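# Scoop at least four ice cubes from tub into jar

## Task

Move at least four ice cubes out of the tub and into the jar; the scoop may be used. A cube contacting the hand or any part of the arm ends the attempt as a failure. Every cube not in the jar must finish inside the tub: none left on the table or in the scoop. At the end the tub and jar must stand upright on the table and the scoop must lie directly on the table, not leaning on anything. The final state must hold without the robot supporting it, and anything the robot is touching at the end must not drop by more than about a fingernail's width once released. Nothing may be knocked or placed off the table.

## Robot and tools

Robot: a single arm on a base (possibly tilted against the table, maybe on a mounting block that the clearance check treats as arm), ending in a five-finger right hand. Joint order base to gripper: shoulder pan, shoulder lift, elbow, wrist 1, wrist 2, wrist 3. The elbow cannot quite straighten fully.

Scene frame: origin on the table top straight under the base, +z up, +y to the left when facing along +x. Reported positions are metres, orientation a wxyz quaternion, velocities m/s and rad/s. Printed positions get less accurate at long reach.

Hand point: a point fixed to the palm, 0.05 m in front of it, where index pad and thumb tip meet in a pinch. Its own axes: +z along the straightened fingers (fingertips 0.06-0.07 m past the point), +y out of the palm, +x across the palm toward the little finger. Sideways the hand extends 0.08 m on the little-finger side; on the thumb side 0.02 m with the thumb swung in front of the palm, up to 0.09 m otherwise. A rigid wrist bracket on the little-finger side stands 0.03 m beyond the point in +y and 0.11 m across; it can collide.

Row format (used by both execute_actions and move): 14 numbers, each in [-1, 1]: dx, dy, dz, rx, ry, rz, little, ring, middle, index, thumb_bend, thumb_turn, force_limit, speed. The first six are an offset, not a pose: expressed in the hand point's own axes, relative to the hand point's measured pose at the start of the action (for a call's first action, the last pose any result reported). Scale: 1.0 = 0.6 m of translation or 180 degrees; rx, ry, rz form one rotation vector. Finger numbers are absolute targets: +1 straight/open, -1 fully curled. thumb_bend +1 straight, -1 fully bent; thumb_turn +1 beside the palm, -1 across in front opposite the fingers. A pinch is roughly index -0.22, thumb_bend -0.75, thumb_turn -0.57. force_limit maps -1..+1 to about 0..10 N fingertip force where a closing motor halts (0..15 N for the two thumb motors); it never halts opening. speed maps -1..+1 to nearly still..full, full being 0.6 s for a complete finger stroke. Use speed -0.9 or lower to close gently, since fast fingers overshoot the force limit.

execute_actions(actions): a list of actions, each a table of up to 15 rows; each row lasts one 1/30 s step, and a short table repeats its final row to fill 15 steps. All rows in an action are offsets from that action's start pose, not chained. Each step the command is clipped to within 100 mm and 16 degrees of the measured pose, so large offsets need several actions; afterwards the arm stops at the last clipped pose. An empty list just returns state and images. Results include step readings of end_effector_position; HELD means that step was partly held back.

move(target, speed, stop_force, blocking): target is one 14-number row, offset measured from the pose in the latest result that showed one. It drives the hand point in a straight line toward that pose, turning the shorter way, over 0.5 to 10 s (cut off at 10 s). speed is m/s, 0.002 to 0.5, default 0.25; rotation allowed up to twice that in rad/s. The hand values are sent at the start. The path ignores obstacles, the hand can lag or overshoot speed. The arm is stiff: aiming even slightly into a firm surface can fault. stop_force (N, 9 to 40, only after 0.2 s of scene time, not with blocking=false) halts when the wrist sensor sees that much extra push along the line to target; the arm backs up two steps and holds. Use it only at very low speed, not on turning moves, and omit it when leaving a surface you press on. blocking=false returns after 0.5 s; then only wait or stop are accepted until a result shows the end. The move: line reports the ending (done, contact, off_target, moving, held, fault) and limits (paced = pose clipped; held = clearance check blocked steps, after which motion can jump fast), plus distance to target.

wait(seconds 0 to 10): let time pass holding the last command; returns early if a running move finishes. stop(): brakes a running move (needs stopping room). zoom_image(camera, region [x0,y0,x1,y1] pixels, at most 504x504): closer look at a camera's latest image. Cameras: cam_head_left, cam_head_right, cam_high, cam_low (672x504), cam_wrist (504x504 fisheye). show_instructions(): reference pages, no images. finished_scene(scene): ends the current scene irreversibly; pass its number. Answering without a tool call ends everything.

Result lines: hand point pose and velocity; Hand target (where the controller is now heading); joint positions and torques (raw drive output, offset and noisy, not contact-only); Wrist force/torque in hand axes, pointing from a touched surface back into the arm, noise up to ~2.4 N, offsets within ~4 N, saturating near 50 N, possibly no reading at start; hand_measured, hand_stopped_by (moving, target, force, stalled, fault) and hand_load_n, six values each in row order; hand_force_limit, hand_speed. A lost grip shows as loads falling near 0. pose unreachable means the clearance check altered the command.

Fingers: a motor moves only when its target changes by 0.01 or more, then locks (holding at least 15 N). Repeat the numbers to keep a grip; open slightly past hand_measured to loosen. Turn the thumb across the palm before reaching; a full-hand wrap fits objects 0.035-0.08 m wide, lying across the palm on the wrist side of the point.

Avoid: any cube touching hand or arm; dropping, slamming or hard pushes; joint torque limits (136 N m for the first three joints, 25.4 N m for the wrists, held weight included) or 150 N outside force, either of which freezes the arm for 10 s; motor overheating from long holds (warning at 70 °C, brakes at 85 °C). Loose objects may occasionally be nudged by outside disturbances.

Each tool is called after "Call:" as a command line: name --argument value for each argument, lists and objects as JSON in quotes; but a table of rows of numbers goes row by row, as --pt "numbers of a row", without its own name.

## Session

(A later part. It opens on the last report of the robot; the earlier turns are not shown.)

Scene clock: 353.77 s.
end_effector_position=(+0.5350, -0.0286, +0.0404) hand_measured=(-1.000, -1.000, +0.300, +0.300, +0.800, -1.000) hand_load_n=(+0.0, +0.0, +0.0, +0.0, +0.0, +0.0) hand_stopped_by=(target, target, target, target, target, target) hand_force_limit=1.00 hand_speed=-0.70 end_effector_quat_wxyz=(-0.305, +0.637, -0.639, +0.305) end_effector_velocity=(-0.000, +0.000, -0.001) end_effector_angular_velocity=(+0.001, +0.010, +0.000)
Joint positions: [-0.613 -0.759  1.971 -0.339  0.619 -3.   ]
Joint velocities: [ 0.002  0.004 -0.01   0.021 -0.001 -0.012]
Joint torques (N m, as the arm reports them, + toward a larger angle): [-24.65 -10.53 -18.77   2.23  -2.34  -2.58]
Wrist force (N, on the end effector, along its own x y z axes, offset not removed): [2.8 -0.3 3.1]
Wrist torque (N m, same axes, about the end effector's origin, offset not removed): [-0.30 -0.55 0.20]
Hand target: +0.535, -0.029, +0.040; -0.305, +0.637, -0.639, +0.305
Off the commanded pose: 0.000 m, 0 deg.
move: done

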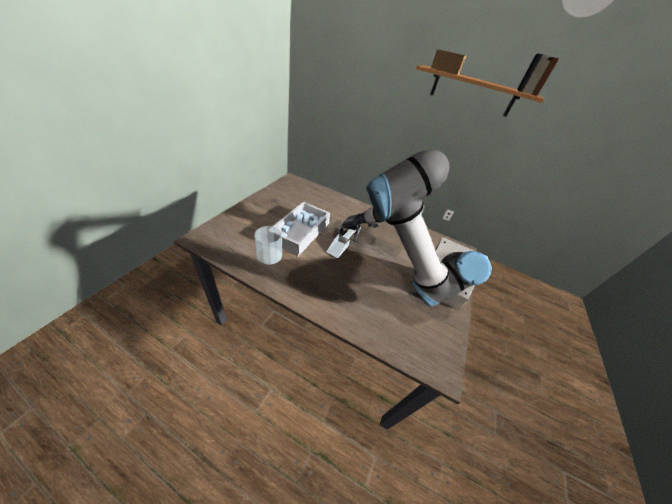

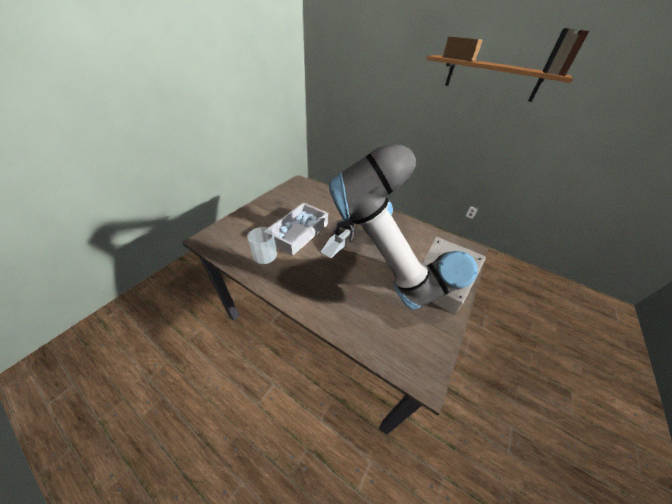

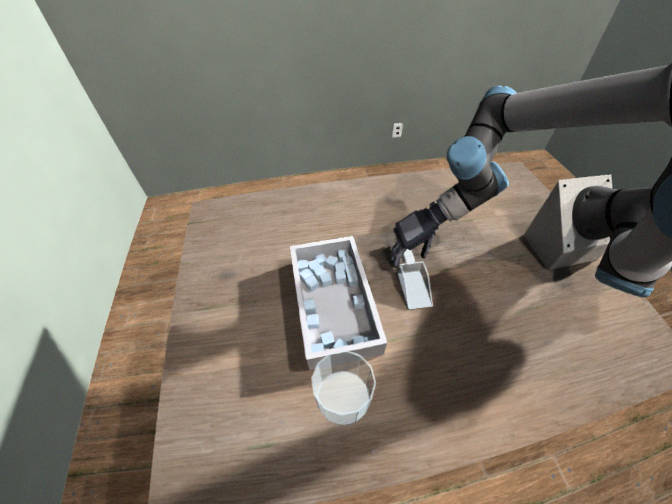

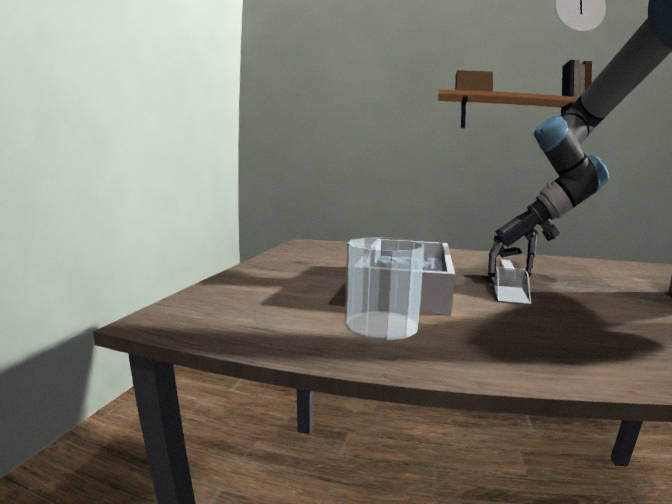

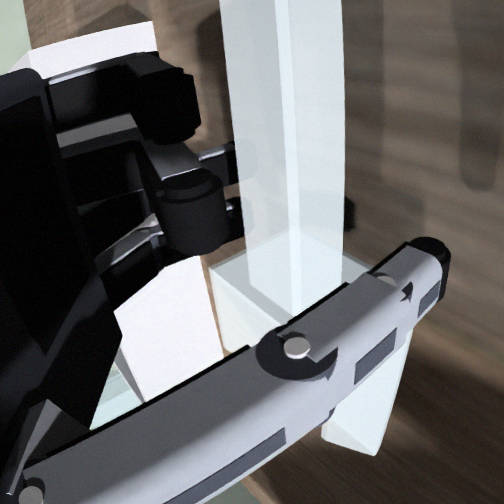

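Call:
move --target '[0.04,0.008,0.006,0,0,0,-1,-1,0.3,0.3,-0.4,-1,1,-0.5]' --speed 0.04

Call:
move --target '[0,0,0,0,0,0,-1,-1,-0.85,-0.9,-0.4,-1,1,-0.8]'

Call:
move --target '[0,-0.2,-0.16,0,0,0,-1,-1,-0.85,-0.9,-0.4,-1,1,-0.8]' --speed 0.1

Call:
move --target '[0.03,-0.225,0.28,0,0.157,-0.195,-1,-1,-0.85,-0.9,-0.4,-1,1,-0.8]' --speed 0.12

Scene clock: 370.83 s.
end_effector_position=(+0.5347, -0.0526, +0.0343) hand_measured=(-1.000, -1.000, +0.300, +0.300, -0.400, -1.000) hand_load_n=(+0.0, +0.0, +0.0, +0.0, +0.0, +0.0) hand_stopped_by=(target, target, target, target, target, target) hand_force_limit=1.00 hand_speed=-0.50 end_effector_quat_wxyz=(-0.305, +0.637, -0.639, +0.305) end_effector_velocity=(-0.000, -0.000, +0.000) end_effector_angular_velocity=(+0.002, -0.000, -0.001)
Joint positions: [-0.641 -0.698  1.941 -0.34   0.601 -3.038]
Joint velocities: [-0.002  0.001  0.     0.    -0.001  0.   ]
Joint torques (N m, as the arm reports them, + toward a larger angle): [-40.31 -12.53 -18.52   2.38  -2.24  -2.74]
Wrist force (N, on the end effector, along its own x y z axes, offset not removed): [1.6 2.9 0.7]
Wrist torque (N m, same axes, about the end effector's origin, offset not removed): [0.37 -0.30 0.21]
Hand target: +0.535, -0.053, +0.034; -0.305, +0.637, -0.639, +0.305
Off the commanded pose: 0.000 m, 0 deg.
move: done

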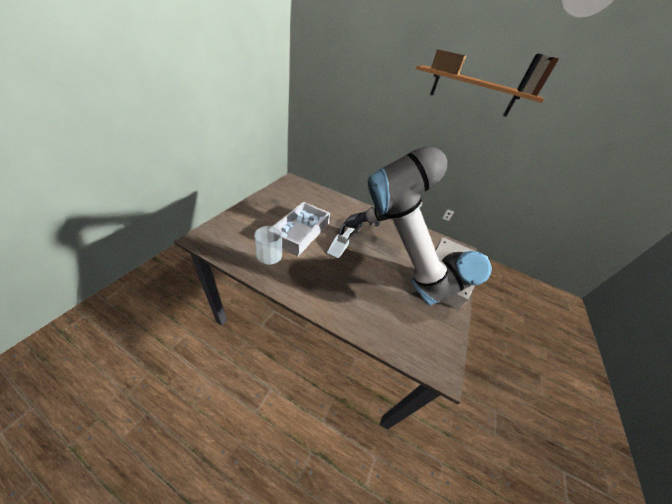

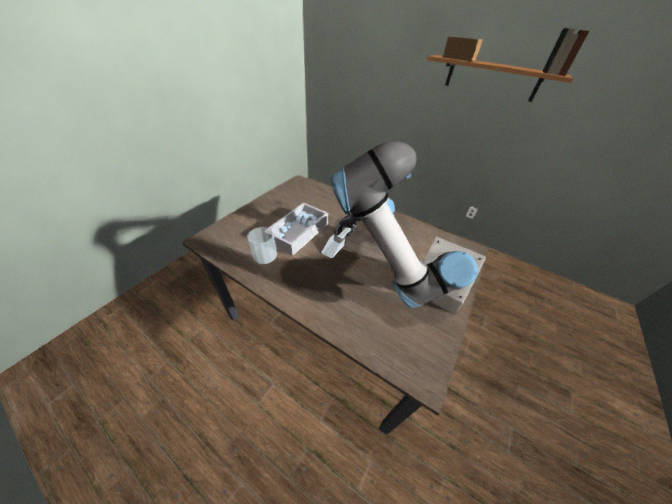

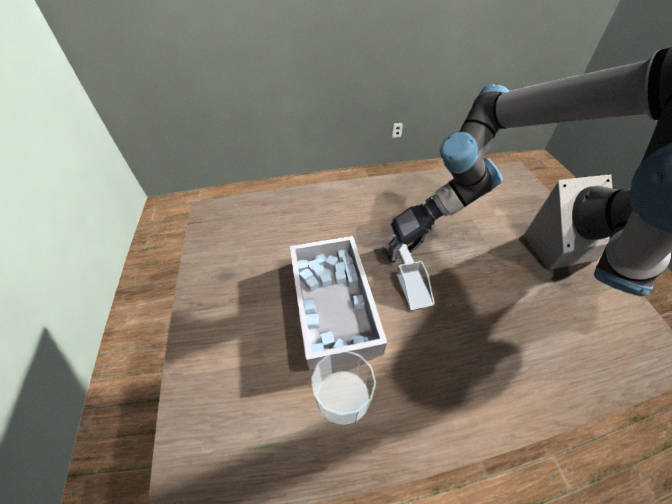

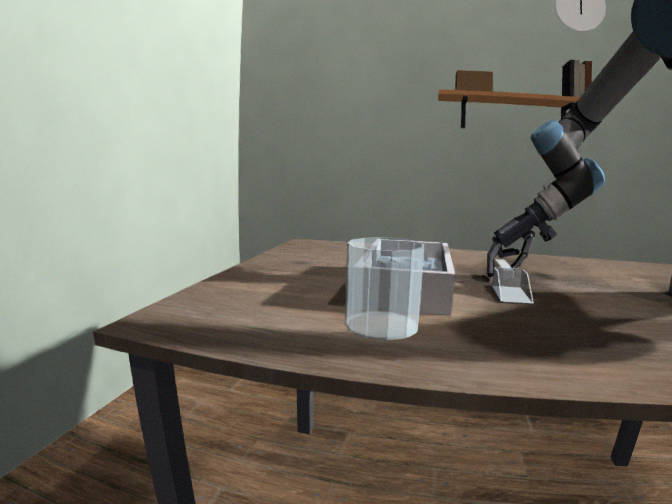

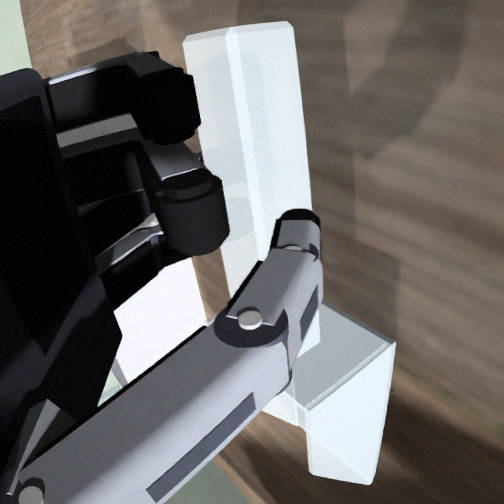

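Scene clock: 371.80 s.
end_effector_position=(+0.5347, -0.0526, +0.0344) hand_measured=(-1.000, -1.000, +0.088, +0.076, -0.394, -1.000) hand_load_n=(+0.0, +0.0, +9.0, +11.0, +9.5, -0.5) hand_stopped_by=(target, target, force, force, target, target) hand_force_limit=1.00 hand_speed=-0.80 end_effector_quat_wxyz=(-0.305, +0.637, -0.639, +0.305) end_effector_velocity=(-0.000, -0.000, +0.000) end_effector_angular_velocity=(+0.001, -0.001, -0.003)
Joint positions: [-0.641 -0.698  1.941 -0.34   0.601 -3.038]
Joint velocities: [-0.002 -0.     0.001 -0.     0.     0.001]
Joint torques (N m, as the arm reports them, + toward a larger angle): [-38.48 -12.35 -16.55   2.53  -1.95  -2.7 ]
Wrist force (N, on the end effector, along its own x y z axes, offset not removed): [0.8 -1.2 2.1]
Wrist torque (N m, same axes, about the end effector's origin, offset not removed): [-0.21 -0.30 0.14]
Hand target: +0.535, -0.053, +0.034; -0.305, +0.637, -0.639, +0.305
Off the commanded pose: 0.000 m, 0 deg.
move: done

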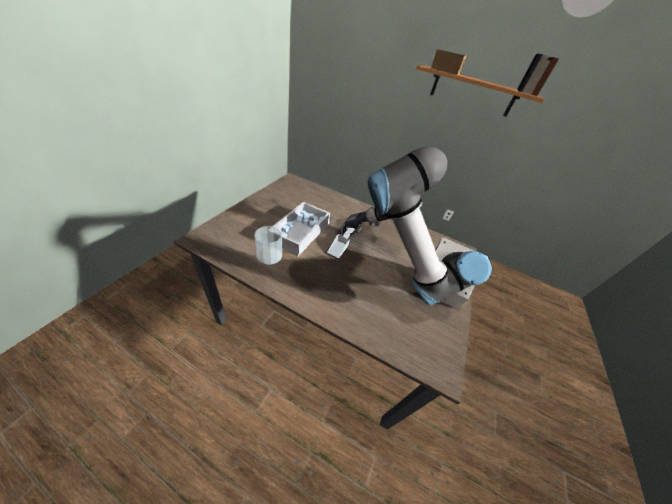

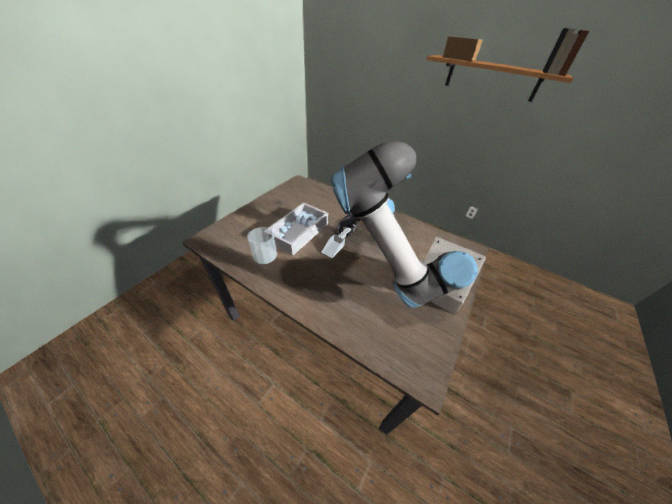

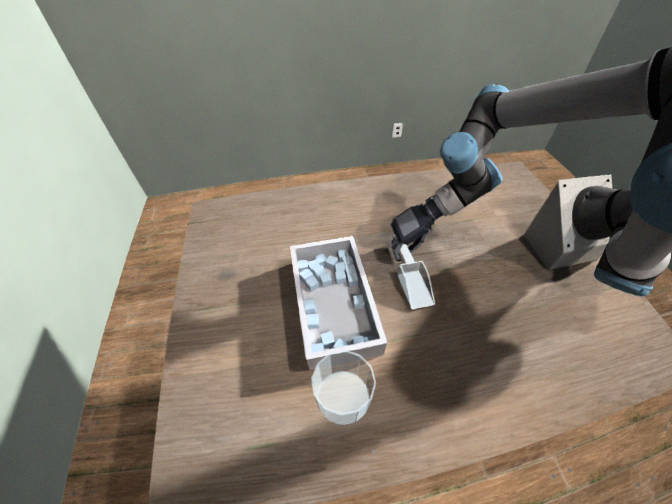

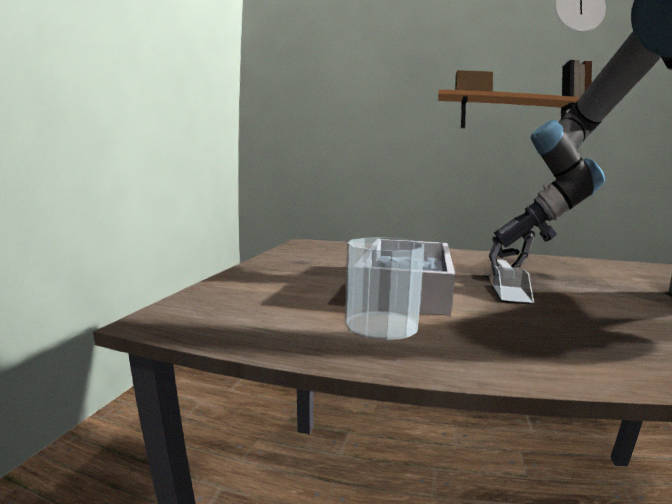

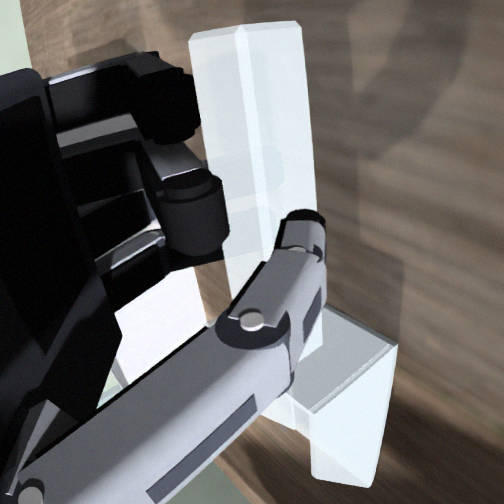

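Scene clock: 373.77 s.
end_effector_position=(+0.5353, -0.0530, +0.1880) hand_measured=(-1.000, -1.000, +0.088, +0.076, -0.394, -1.000) hand_load_n=(+0.0, +0.0, +8.5, +10.0, +12.0, -0.5) hand_stopped_by=(target, target, force, force, target, target) hand_force_limit=1.00 hand_speed=-0.80 end_effector_quat_wxyz=(-0.305, +0.637, -0.639, +0.305) end_effector_velocity=(-0.000, +0.001, +0.000) end_effector_angular_velocity=(+0.001, +0.003, +0.000)
Joint positions: [-0.84  -0.813  1.782  0.219  0.5   -3.37 ]
Joint velocities: [ 0.001 -0.    -0.001  0.006 -0.    -0.003]
Joint torques (N m, as the arm reports them, + toward a larger angle): [-39.   -28.09 -22.19   3.03  -2.75  -2.56]
Wrist force (N, on the end effector, along its own x y z axes, offset not removed): [1.3 3.2 4.0]
Wrist torque (N m, same axes, about the end effector's origin, offset not removed): [0.04 -0.38 0.14]
Hand target: +0.535, -0.053, +0.188; -0.305, +0.637, -0.639, +0.305
Off the commanded pose: 0.000 m, 0 deg.
move: done

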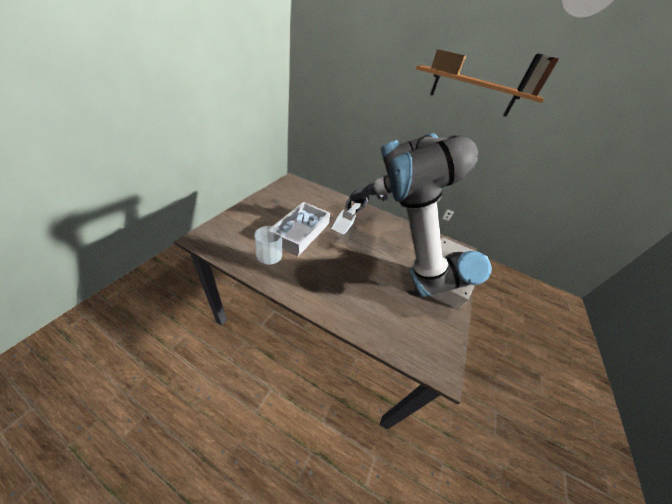

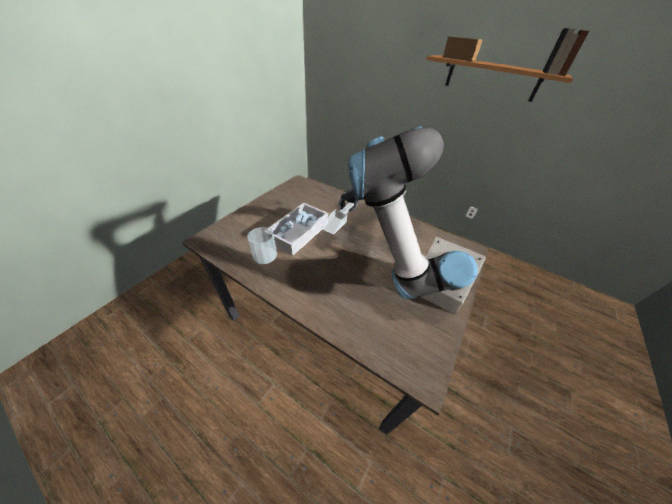

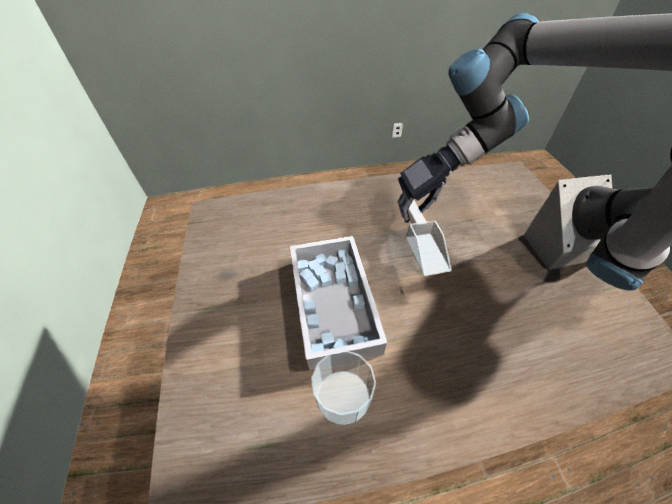

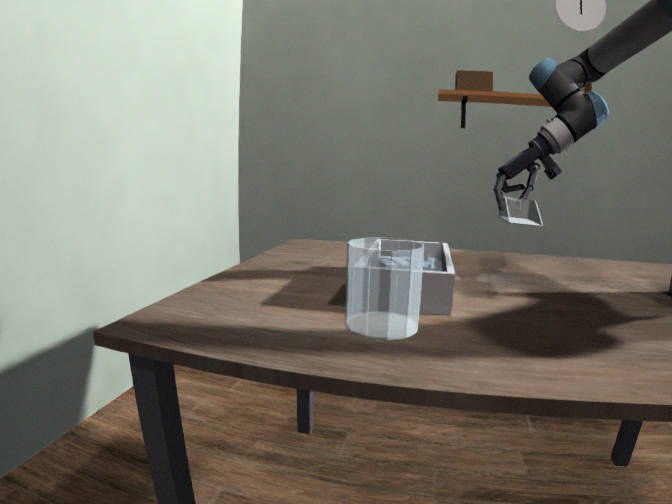

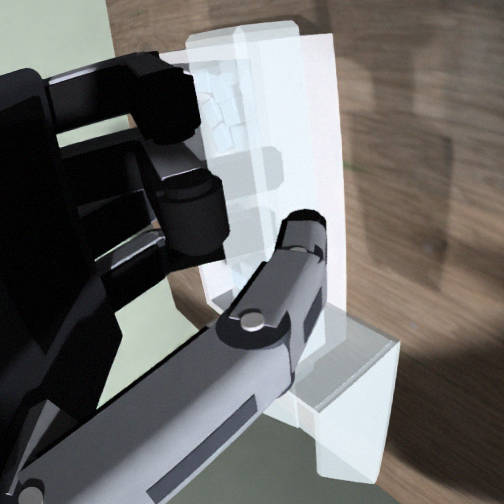

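Scene clock: 377.43 s.
end_effector_position=(+0.7509, -0.0709, +0.1876) hand_measured=(-1.000, -1.000, +0.088, +0.076, -0.394, -1.000) hand_load_n=(+0.0, +0.0, +8.5, +9.0, +11.0, +0.0) hand_stopped_by=(target, target, force, force, target, target) hand_force_limit=1.00 hand_speed=-0.80 end_effector_quat_wxyz=(-0.037, +0.706, -0.473, +0.526) end_effector_velocity=(+0.001, -0.000, -0.000) end_effector_angular_velocity=(-0.003, +0.001, -0.001)
Joint positions: [-0.39  -0.74   1.259  0.201  1.263 -3.4  ]
Joint velocities: [ 0.002  0.003 -0.005  0.002  0.003 -0.001]
Joint torques (N m, as the arm reports them, + toward a larger angle): [-33.26 -19.54 -21.18   2.     3.29  -2.64]
Wrist force (N, on the end effector, along its own x y z axes, offset not removed): [-0.3 2.1 0.1]
Wrist torque (N m, same axes, about the end effector's origin, offset not removed): [0.22 0.17 0.06]
Hand target: +0.751, -0.071, +0.188; -0.037, +0.706, -0.473, +0.526
Off the commanded pose: 0.001 m, 0 deg.
move: done

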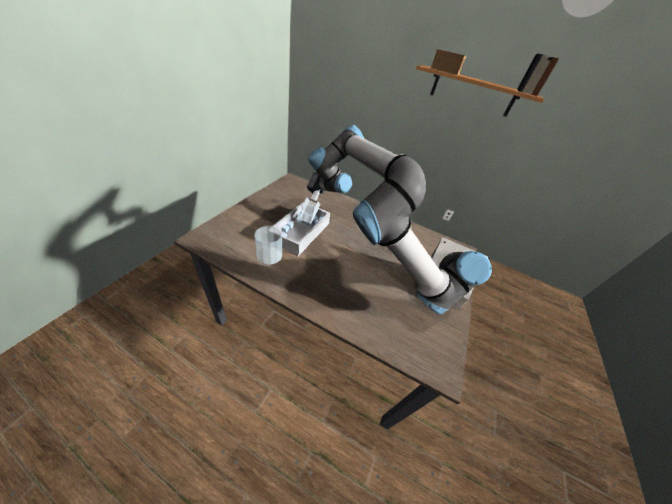

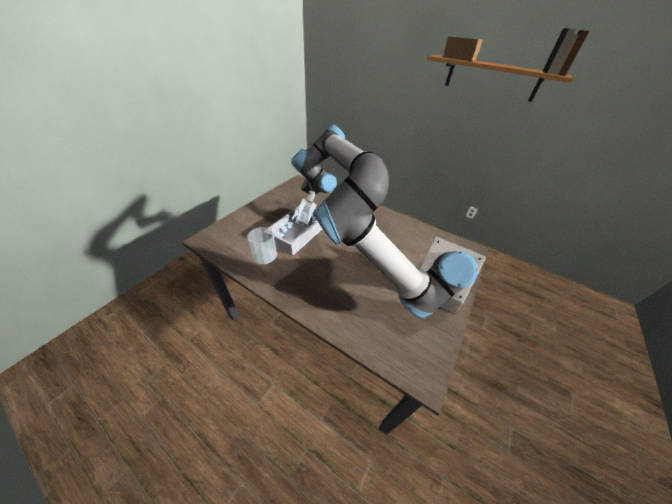

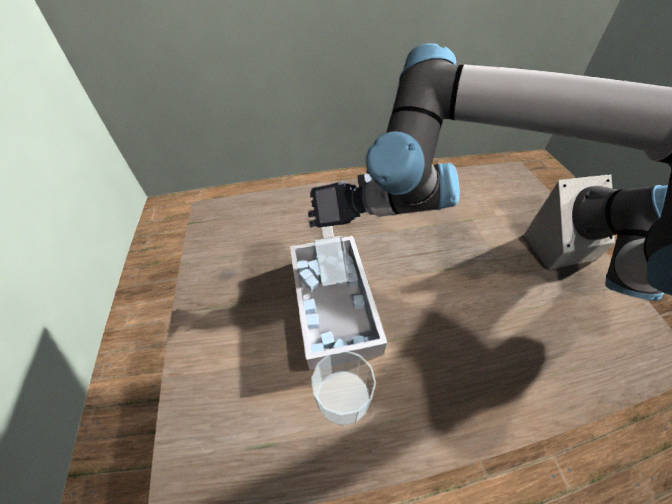

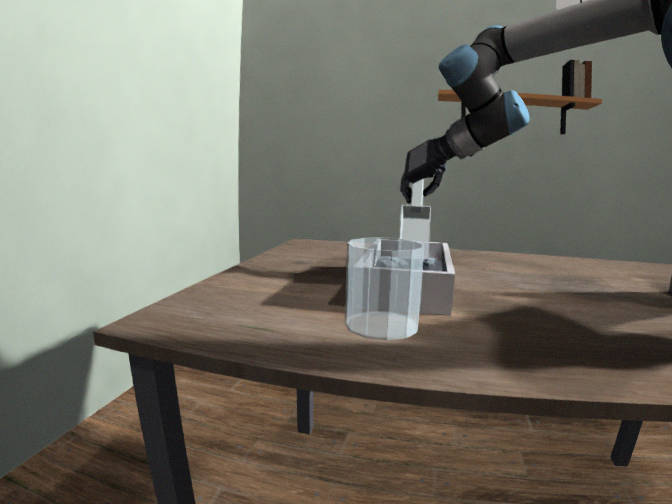

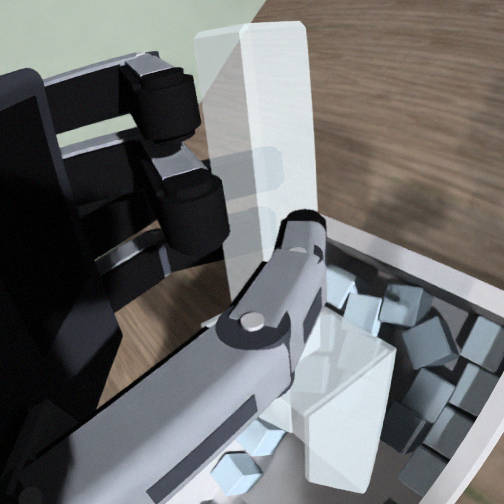

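Call:
move --target '[0.005,-0.02,-0.016,0,0.122,-0.151,-1,-1,-0.85,-0.9,-0.4,-1,1,-0.8]' --speed 0.06

Call:
zoom_image --camera "cam_head_left" --region '[240,170,360,270]'

Call:
zoom_image --camera "cam_high" --region '[250,210,430,380]'

Scene clock: 395.60 s.
end_effector_position=(+0.7510, -0.0619, +0.2007) hand_measured=(-1.000, -1.000, +0.088, +0.076, -0.394, -1.000) hand_load_n=(+0.0, +0.0, +8.5, +9.0, +11.0, +0.0) hand_stopped_by=(target, target, force, force, target, target) hand_force_limit=1.00 hand_speed=-0.80 end_effector_quat_wxyz=(+0.176, +0.685, -0.294, +0.643) end_effector_velocity=(+0.000, +0.000, -0.001) end_effector_angular_velocity=(-0.008, +0.001, +0.000)
Joint positions: [-0.194 -0.796  1.346  0.003  1.766 -3.752]
Joint velocities: [ 0.003  0.001  0.001 -0.004  0.006 -0.005]
Joint torques (N m, as the arm reports them, + toward a larger angle): [-31.18 -19.75  -5.3   -2.26   3.63  -2.57]
Wrist force (N, on the end effector, along its own x y z axes, offset not removed): [0.1 1.4 2.5]
Wrist torque (N m, same axes, about the end effector's origin, offset not removed): [-0.05 -0.05 0.09]
Hand target: +0.751, -0.062, +0.201; +0.176, +0.685, -0.294, +0.643
Off the commanded pose: 0.000 m, 0 deg.
move: done

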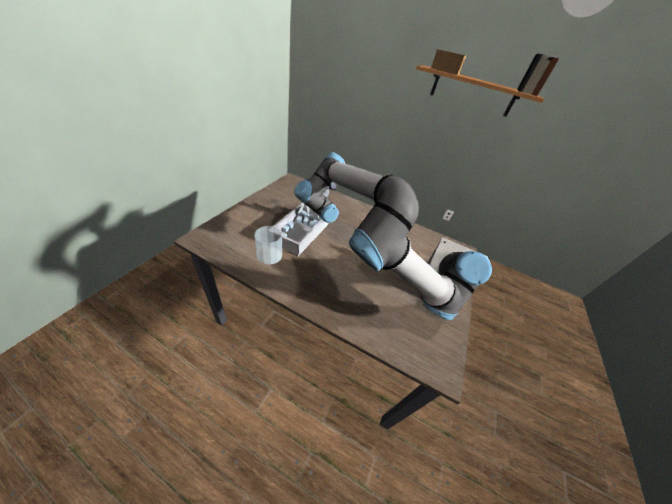

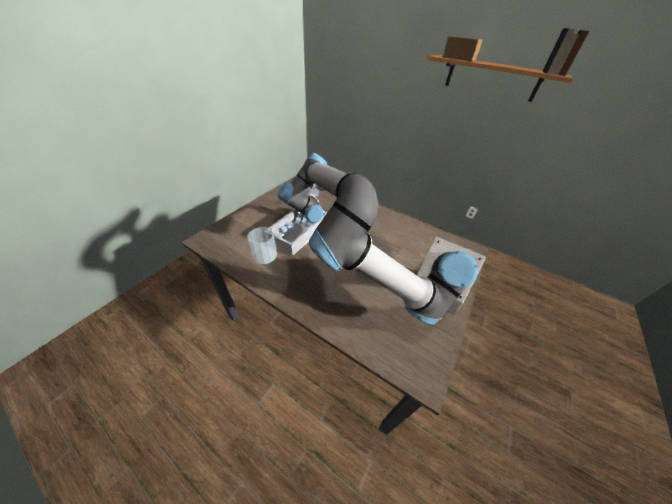

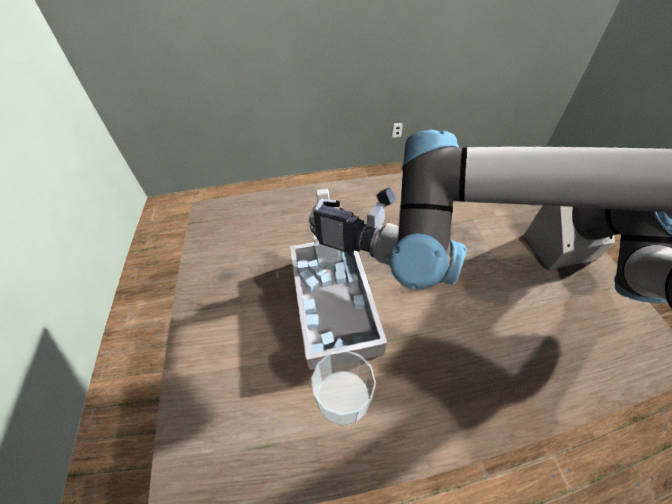

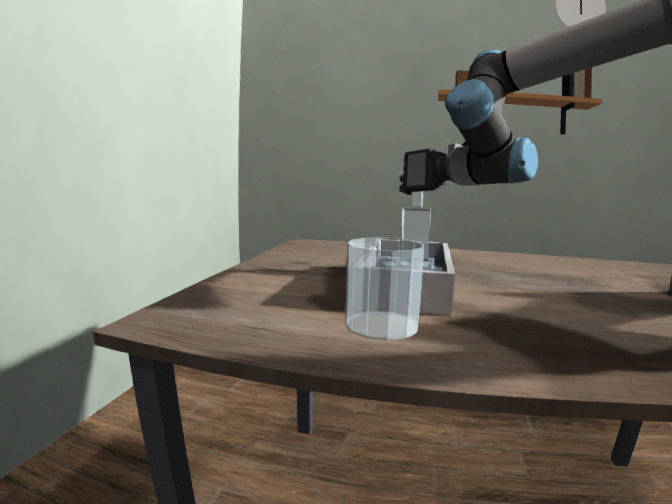

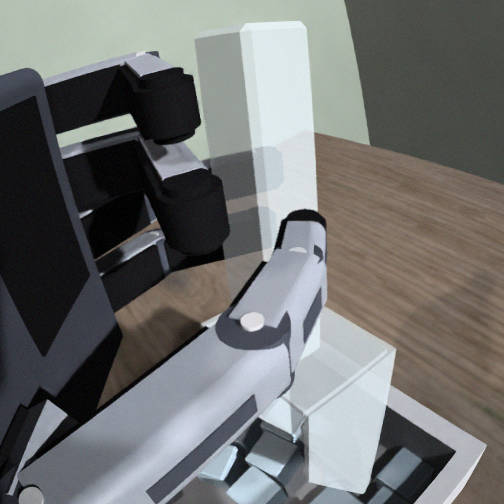

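Region (240, 170, 360, 270) of cam_head_left's 672x504 image, scaled by 4.200, with more detail than that image has.

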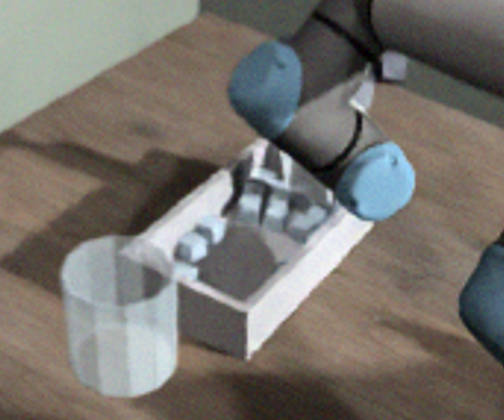

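Region (250, 210, 430, 380) of cam_high's 672x504 image, scaled by 2.800, with more detail than that image has.

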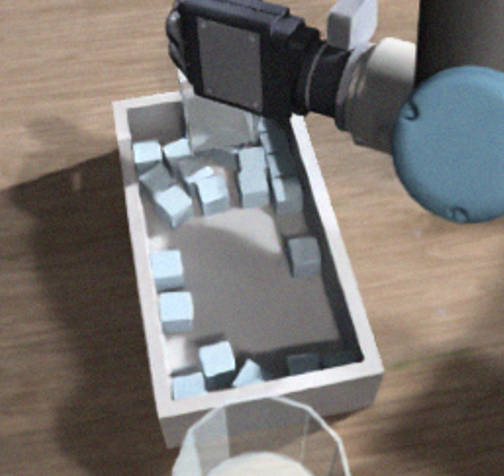

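Call:
move --target '[-0.047,0,0,0,0,0,-1,-1,-0.85,-0.9,-0.4,-1,1,-0.8]' --speed 0.01 --stop_force 9

Call:
move --target '[-0.026,-0.115,-0.093,0,0,0,-1,-1,-0.85,-0.9,-0.4,-1,1,-0.8]' --speed 0.03

Call:
zoom_image --camera "cam_head_left" --region '[240,170,360,270]'

Call:
zoom_image --camera "cam_high" --region '[250,210,430,380]'

Scene clock: 407.53 s.
end_effector_position=(+0.7510, -0.0569, +0.1730) hand_measured=(-1.000, -1.000, +0.088, +0.076, -0.394, -1.000) hand_load_n=(+0.0, +0.0, +8.0, +9.5, +11.0, -0.5) hand_stopped_by=(target, target, force, force, target, target) hand_force_limit=1.00 hand_speed=-0.80 end_effector_quat_wxyz=(+0.176, +0.685, -0.294, +0.643) end_effector_velocity=(-0.000, -0.001, +0.001) end_effector_angular_velocity=(-0.000, -0.002, -0.002)
Joint positions: [-0.155 -0.772  1.35  -0.02   1.799 -3.731]
Joint velocities: [-0.001  0.     0.    -0.001  0.002  0.001]
Joint torques (N m, as the arm reports them, + toward a larger angle): [-32.3  -20.62  -3.89  -2.16   3.54   2.67]
Wrist force (N, on the end effector, along its own x y z axes, offset not removed): [2.7 4.6 0.9]
Wrist torque (N m, same axes, about the end effector's origin, offset not removed): [0.49 -0.42 0.43]
Hand target: +0.751, -0.057, +0.173; +0.176, +0.685, -0.294, +0.643
Off the commanded pose: 0.000 m, 0 deg.
move: done

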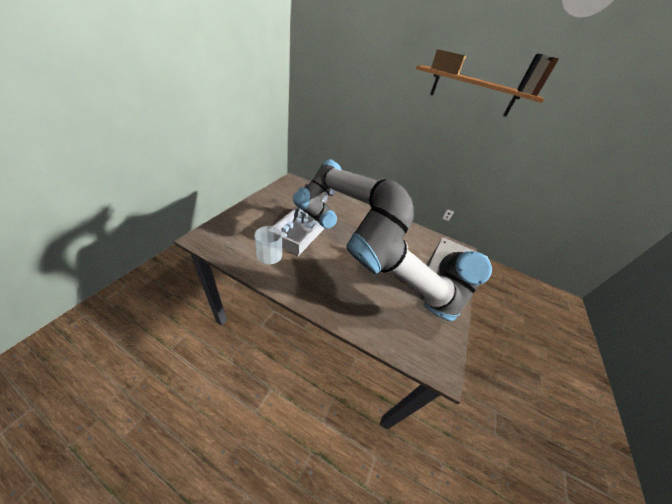

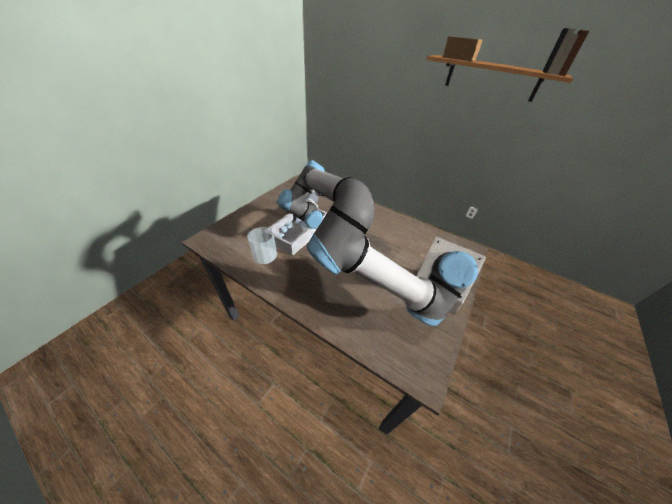

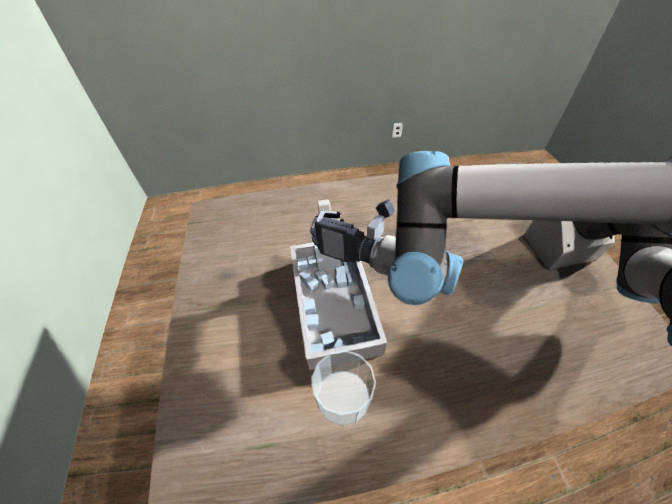

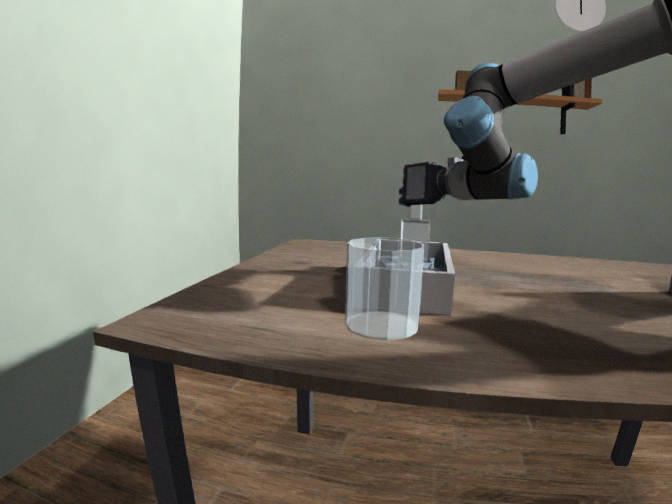

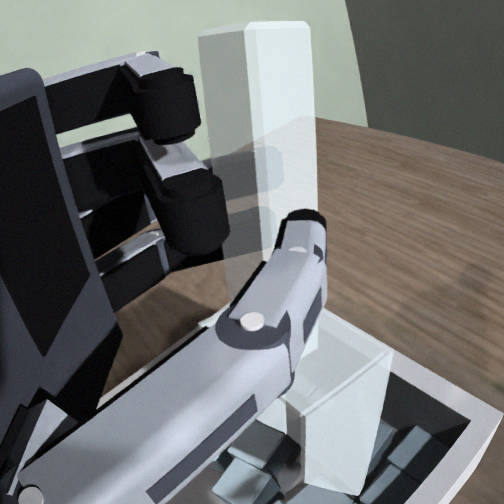

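Scene clock: 410.83 s.
end_effector_position=(+0.7509, +0.0332, +0.1733) hand_measured=(-1.000, -1.000, +0.088, +0.076, -0.394, -1.000) hand_load_n=(+0.0, +0.0, +8.0, +9.5, +11.0, -0.5) hand_stopped_by=(target, target, force, force, target, target) hand_force_limit=1.00 hand_speed=-0.80 end_effector_quat_wxyz=(+0.176, +0.685, -0.294, +0.643) end_effector_velocity=(+0.001, +0.002, +0.002) end_effector_angular_velocity=(-0.001, -0.002, +0.000)
Joint positions: [-0.047 -0.829  1.271  0.132  1.89  -3.67 ]
Joint velocities: [ 0.    -0.001 -0.003  0.003  0.001  0.   ]
Joint torques (N m, as the arm reports them, + toward a larger angle): [-31.03 -49.04 -19.24   2.48   3.71   2.58]
Wrist force (N, on the end effector, along its own x y z axes, offset not removed): [0.9 -1.1 0.2]
Wrist torque (N m, same axes, about the end effector's origin, offset not removed): [-0.31 -0.28 0.09]
Hand target: +0.751, +0.033, +0.173; +0.176, +0.685, -0.294, +0.643
Off the commanded pose: 0.000 m, 0 deg.
move: done

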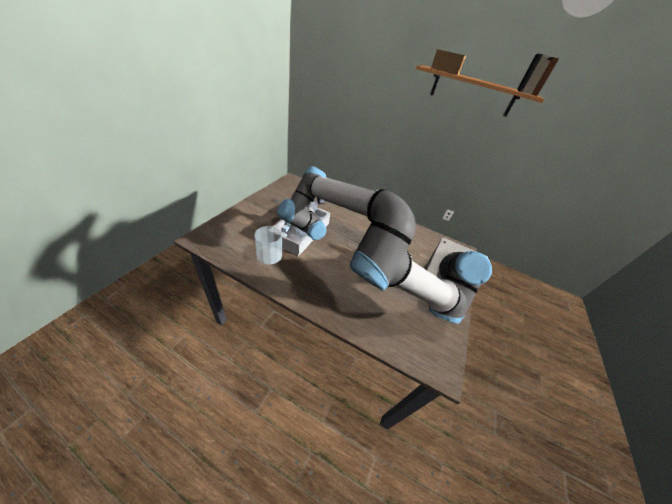

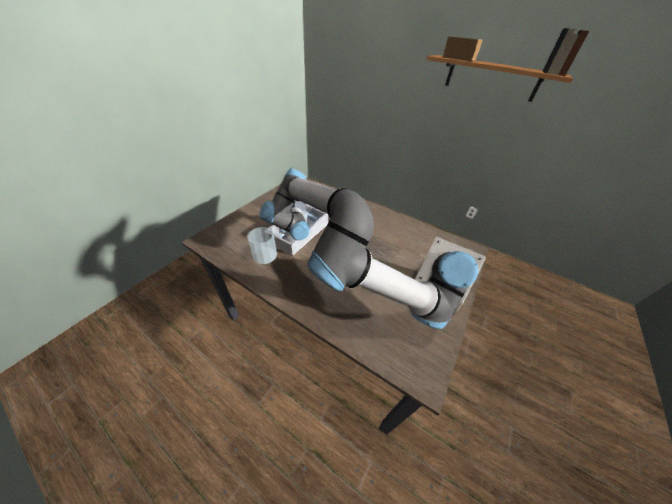

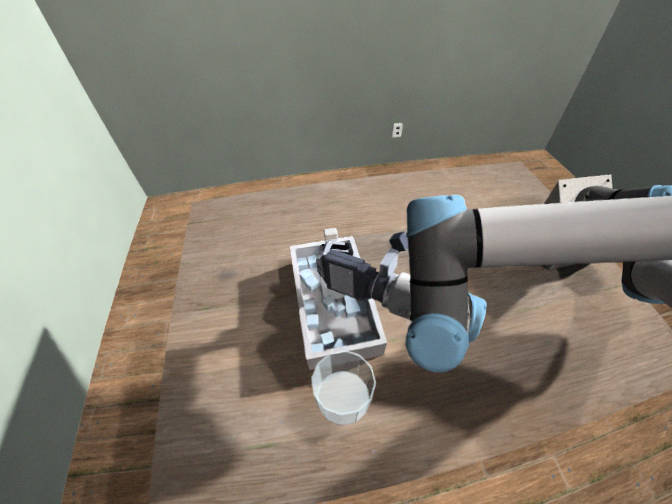

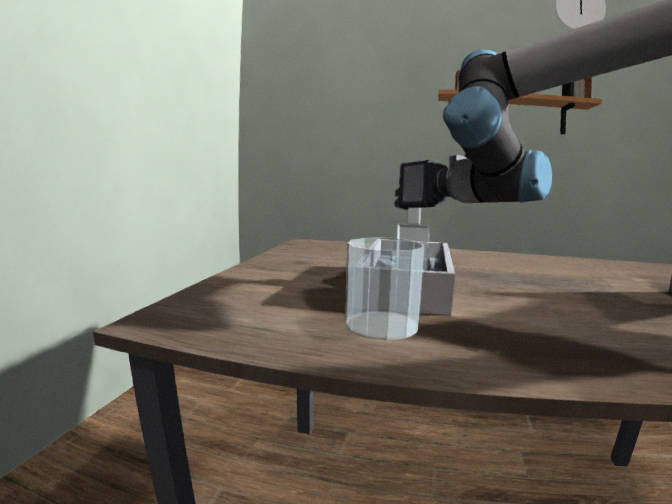

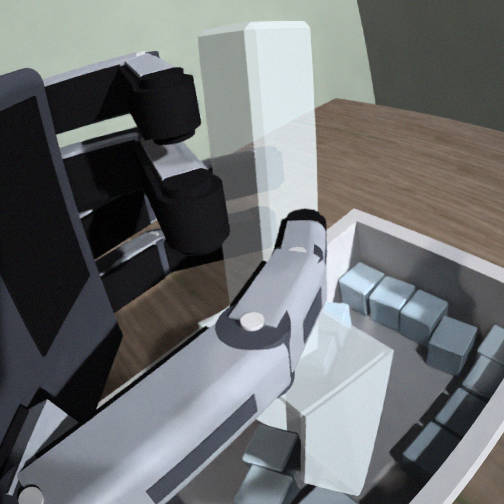

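Region (240, 170, 360, 270) of cam_head_left's 672x504 image, scaled by 4.200, with more detail than that image has.

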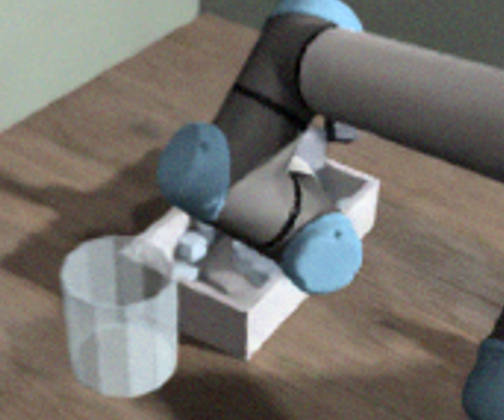

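Region (250, 210, 430, 380) of cam_high's 672x504 image, scaled by 2.800, with more detail than that image has.

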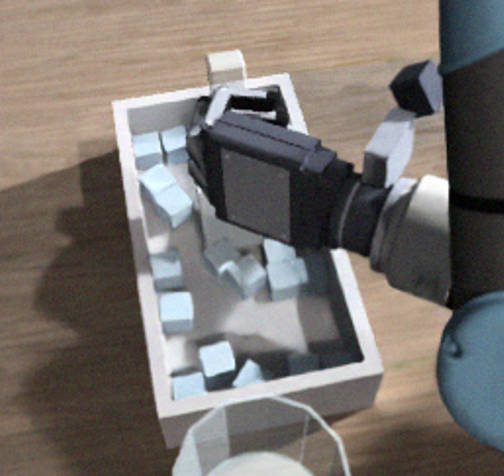

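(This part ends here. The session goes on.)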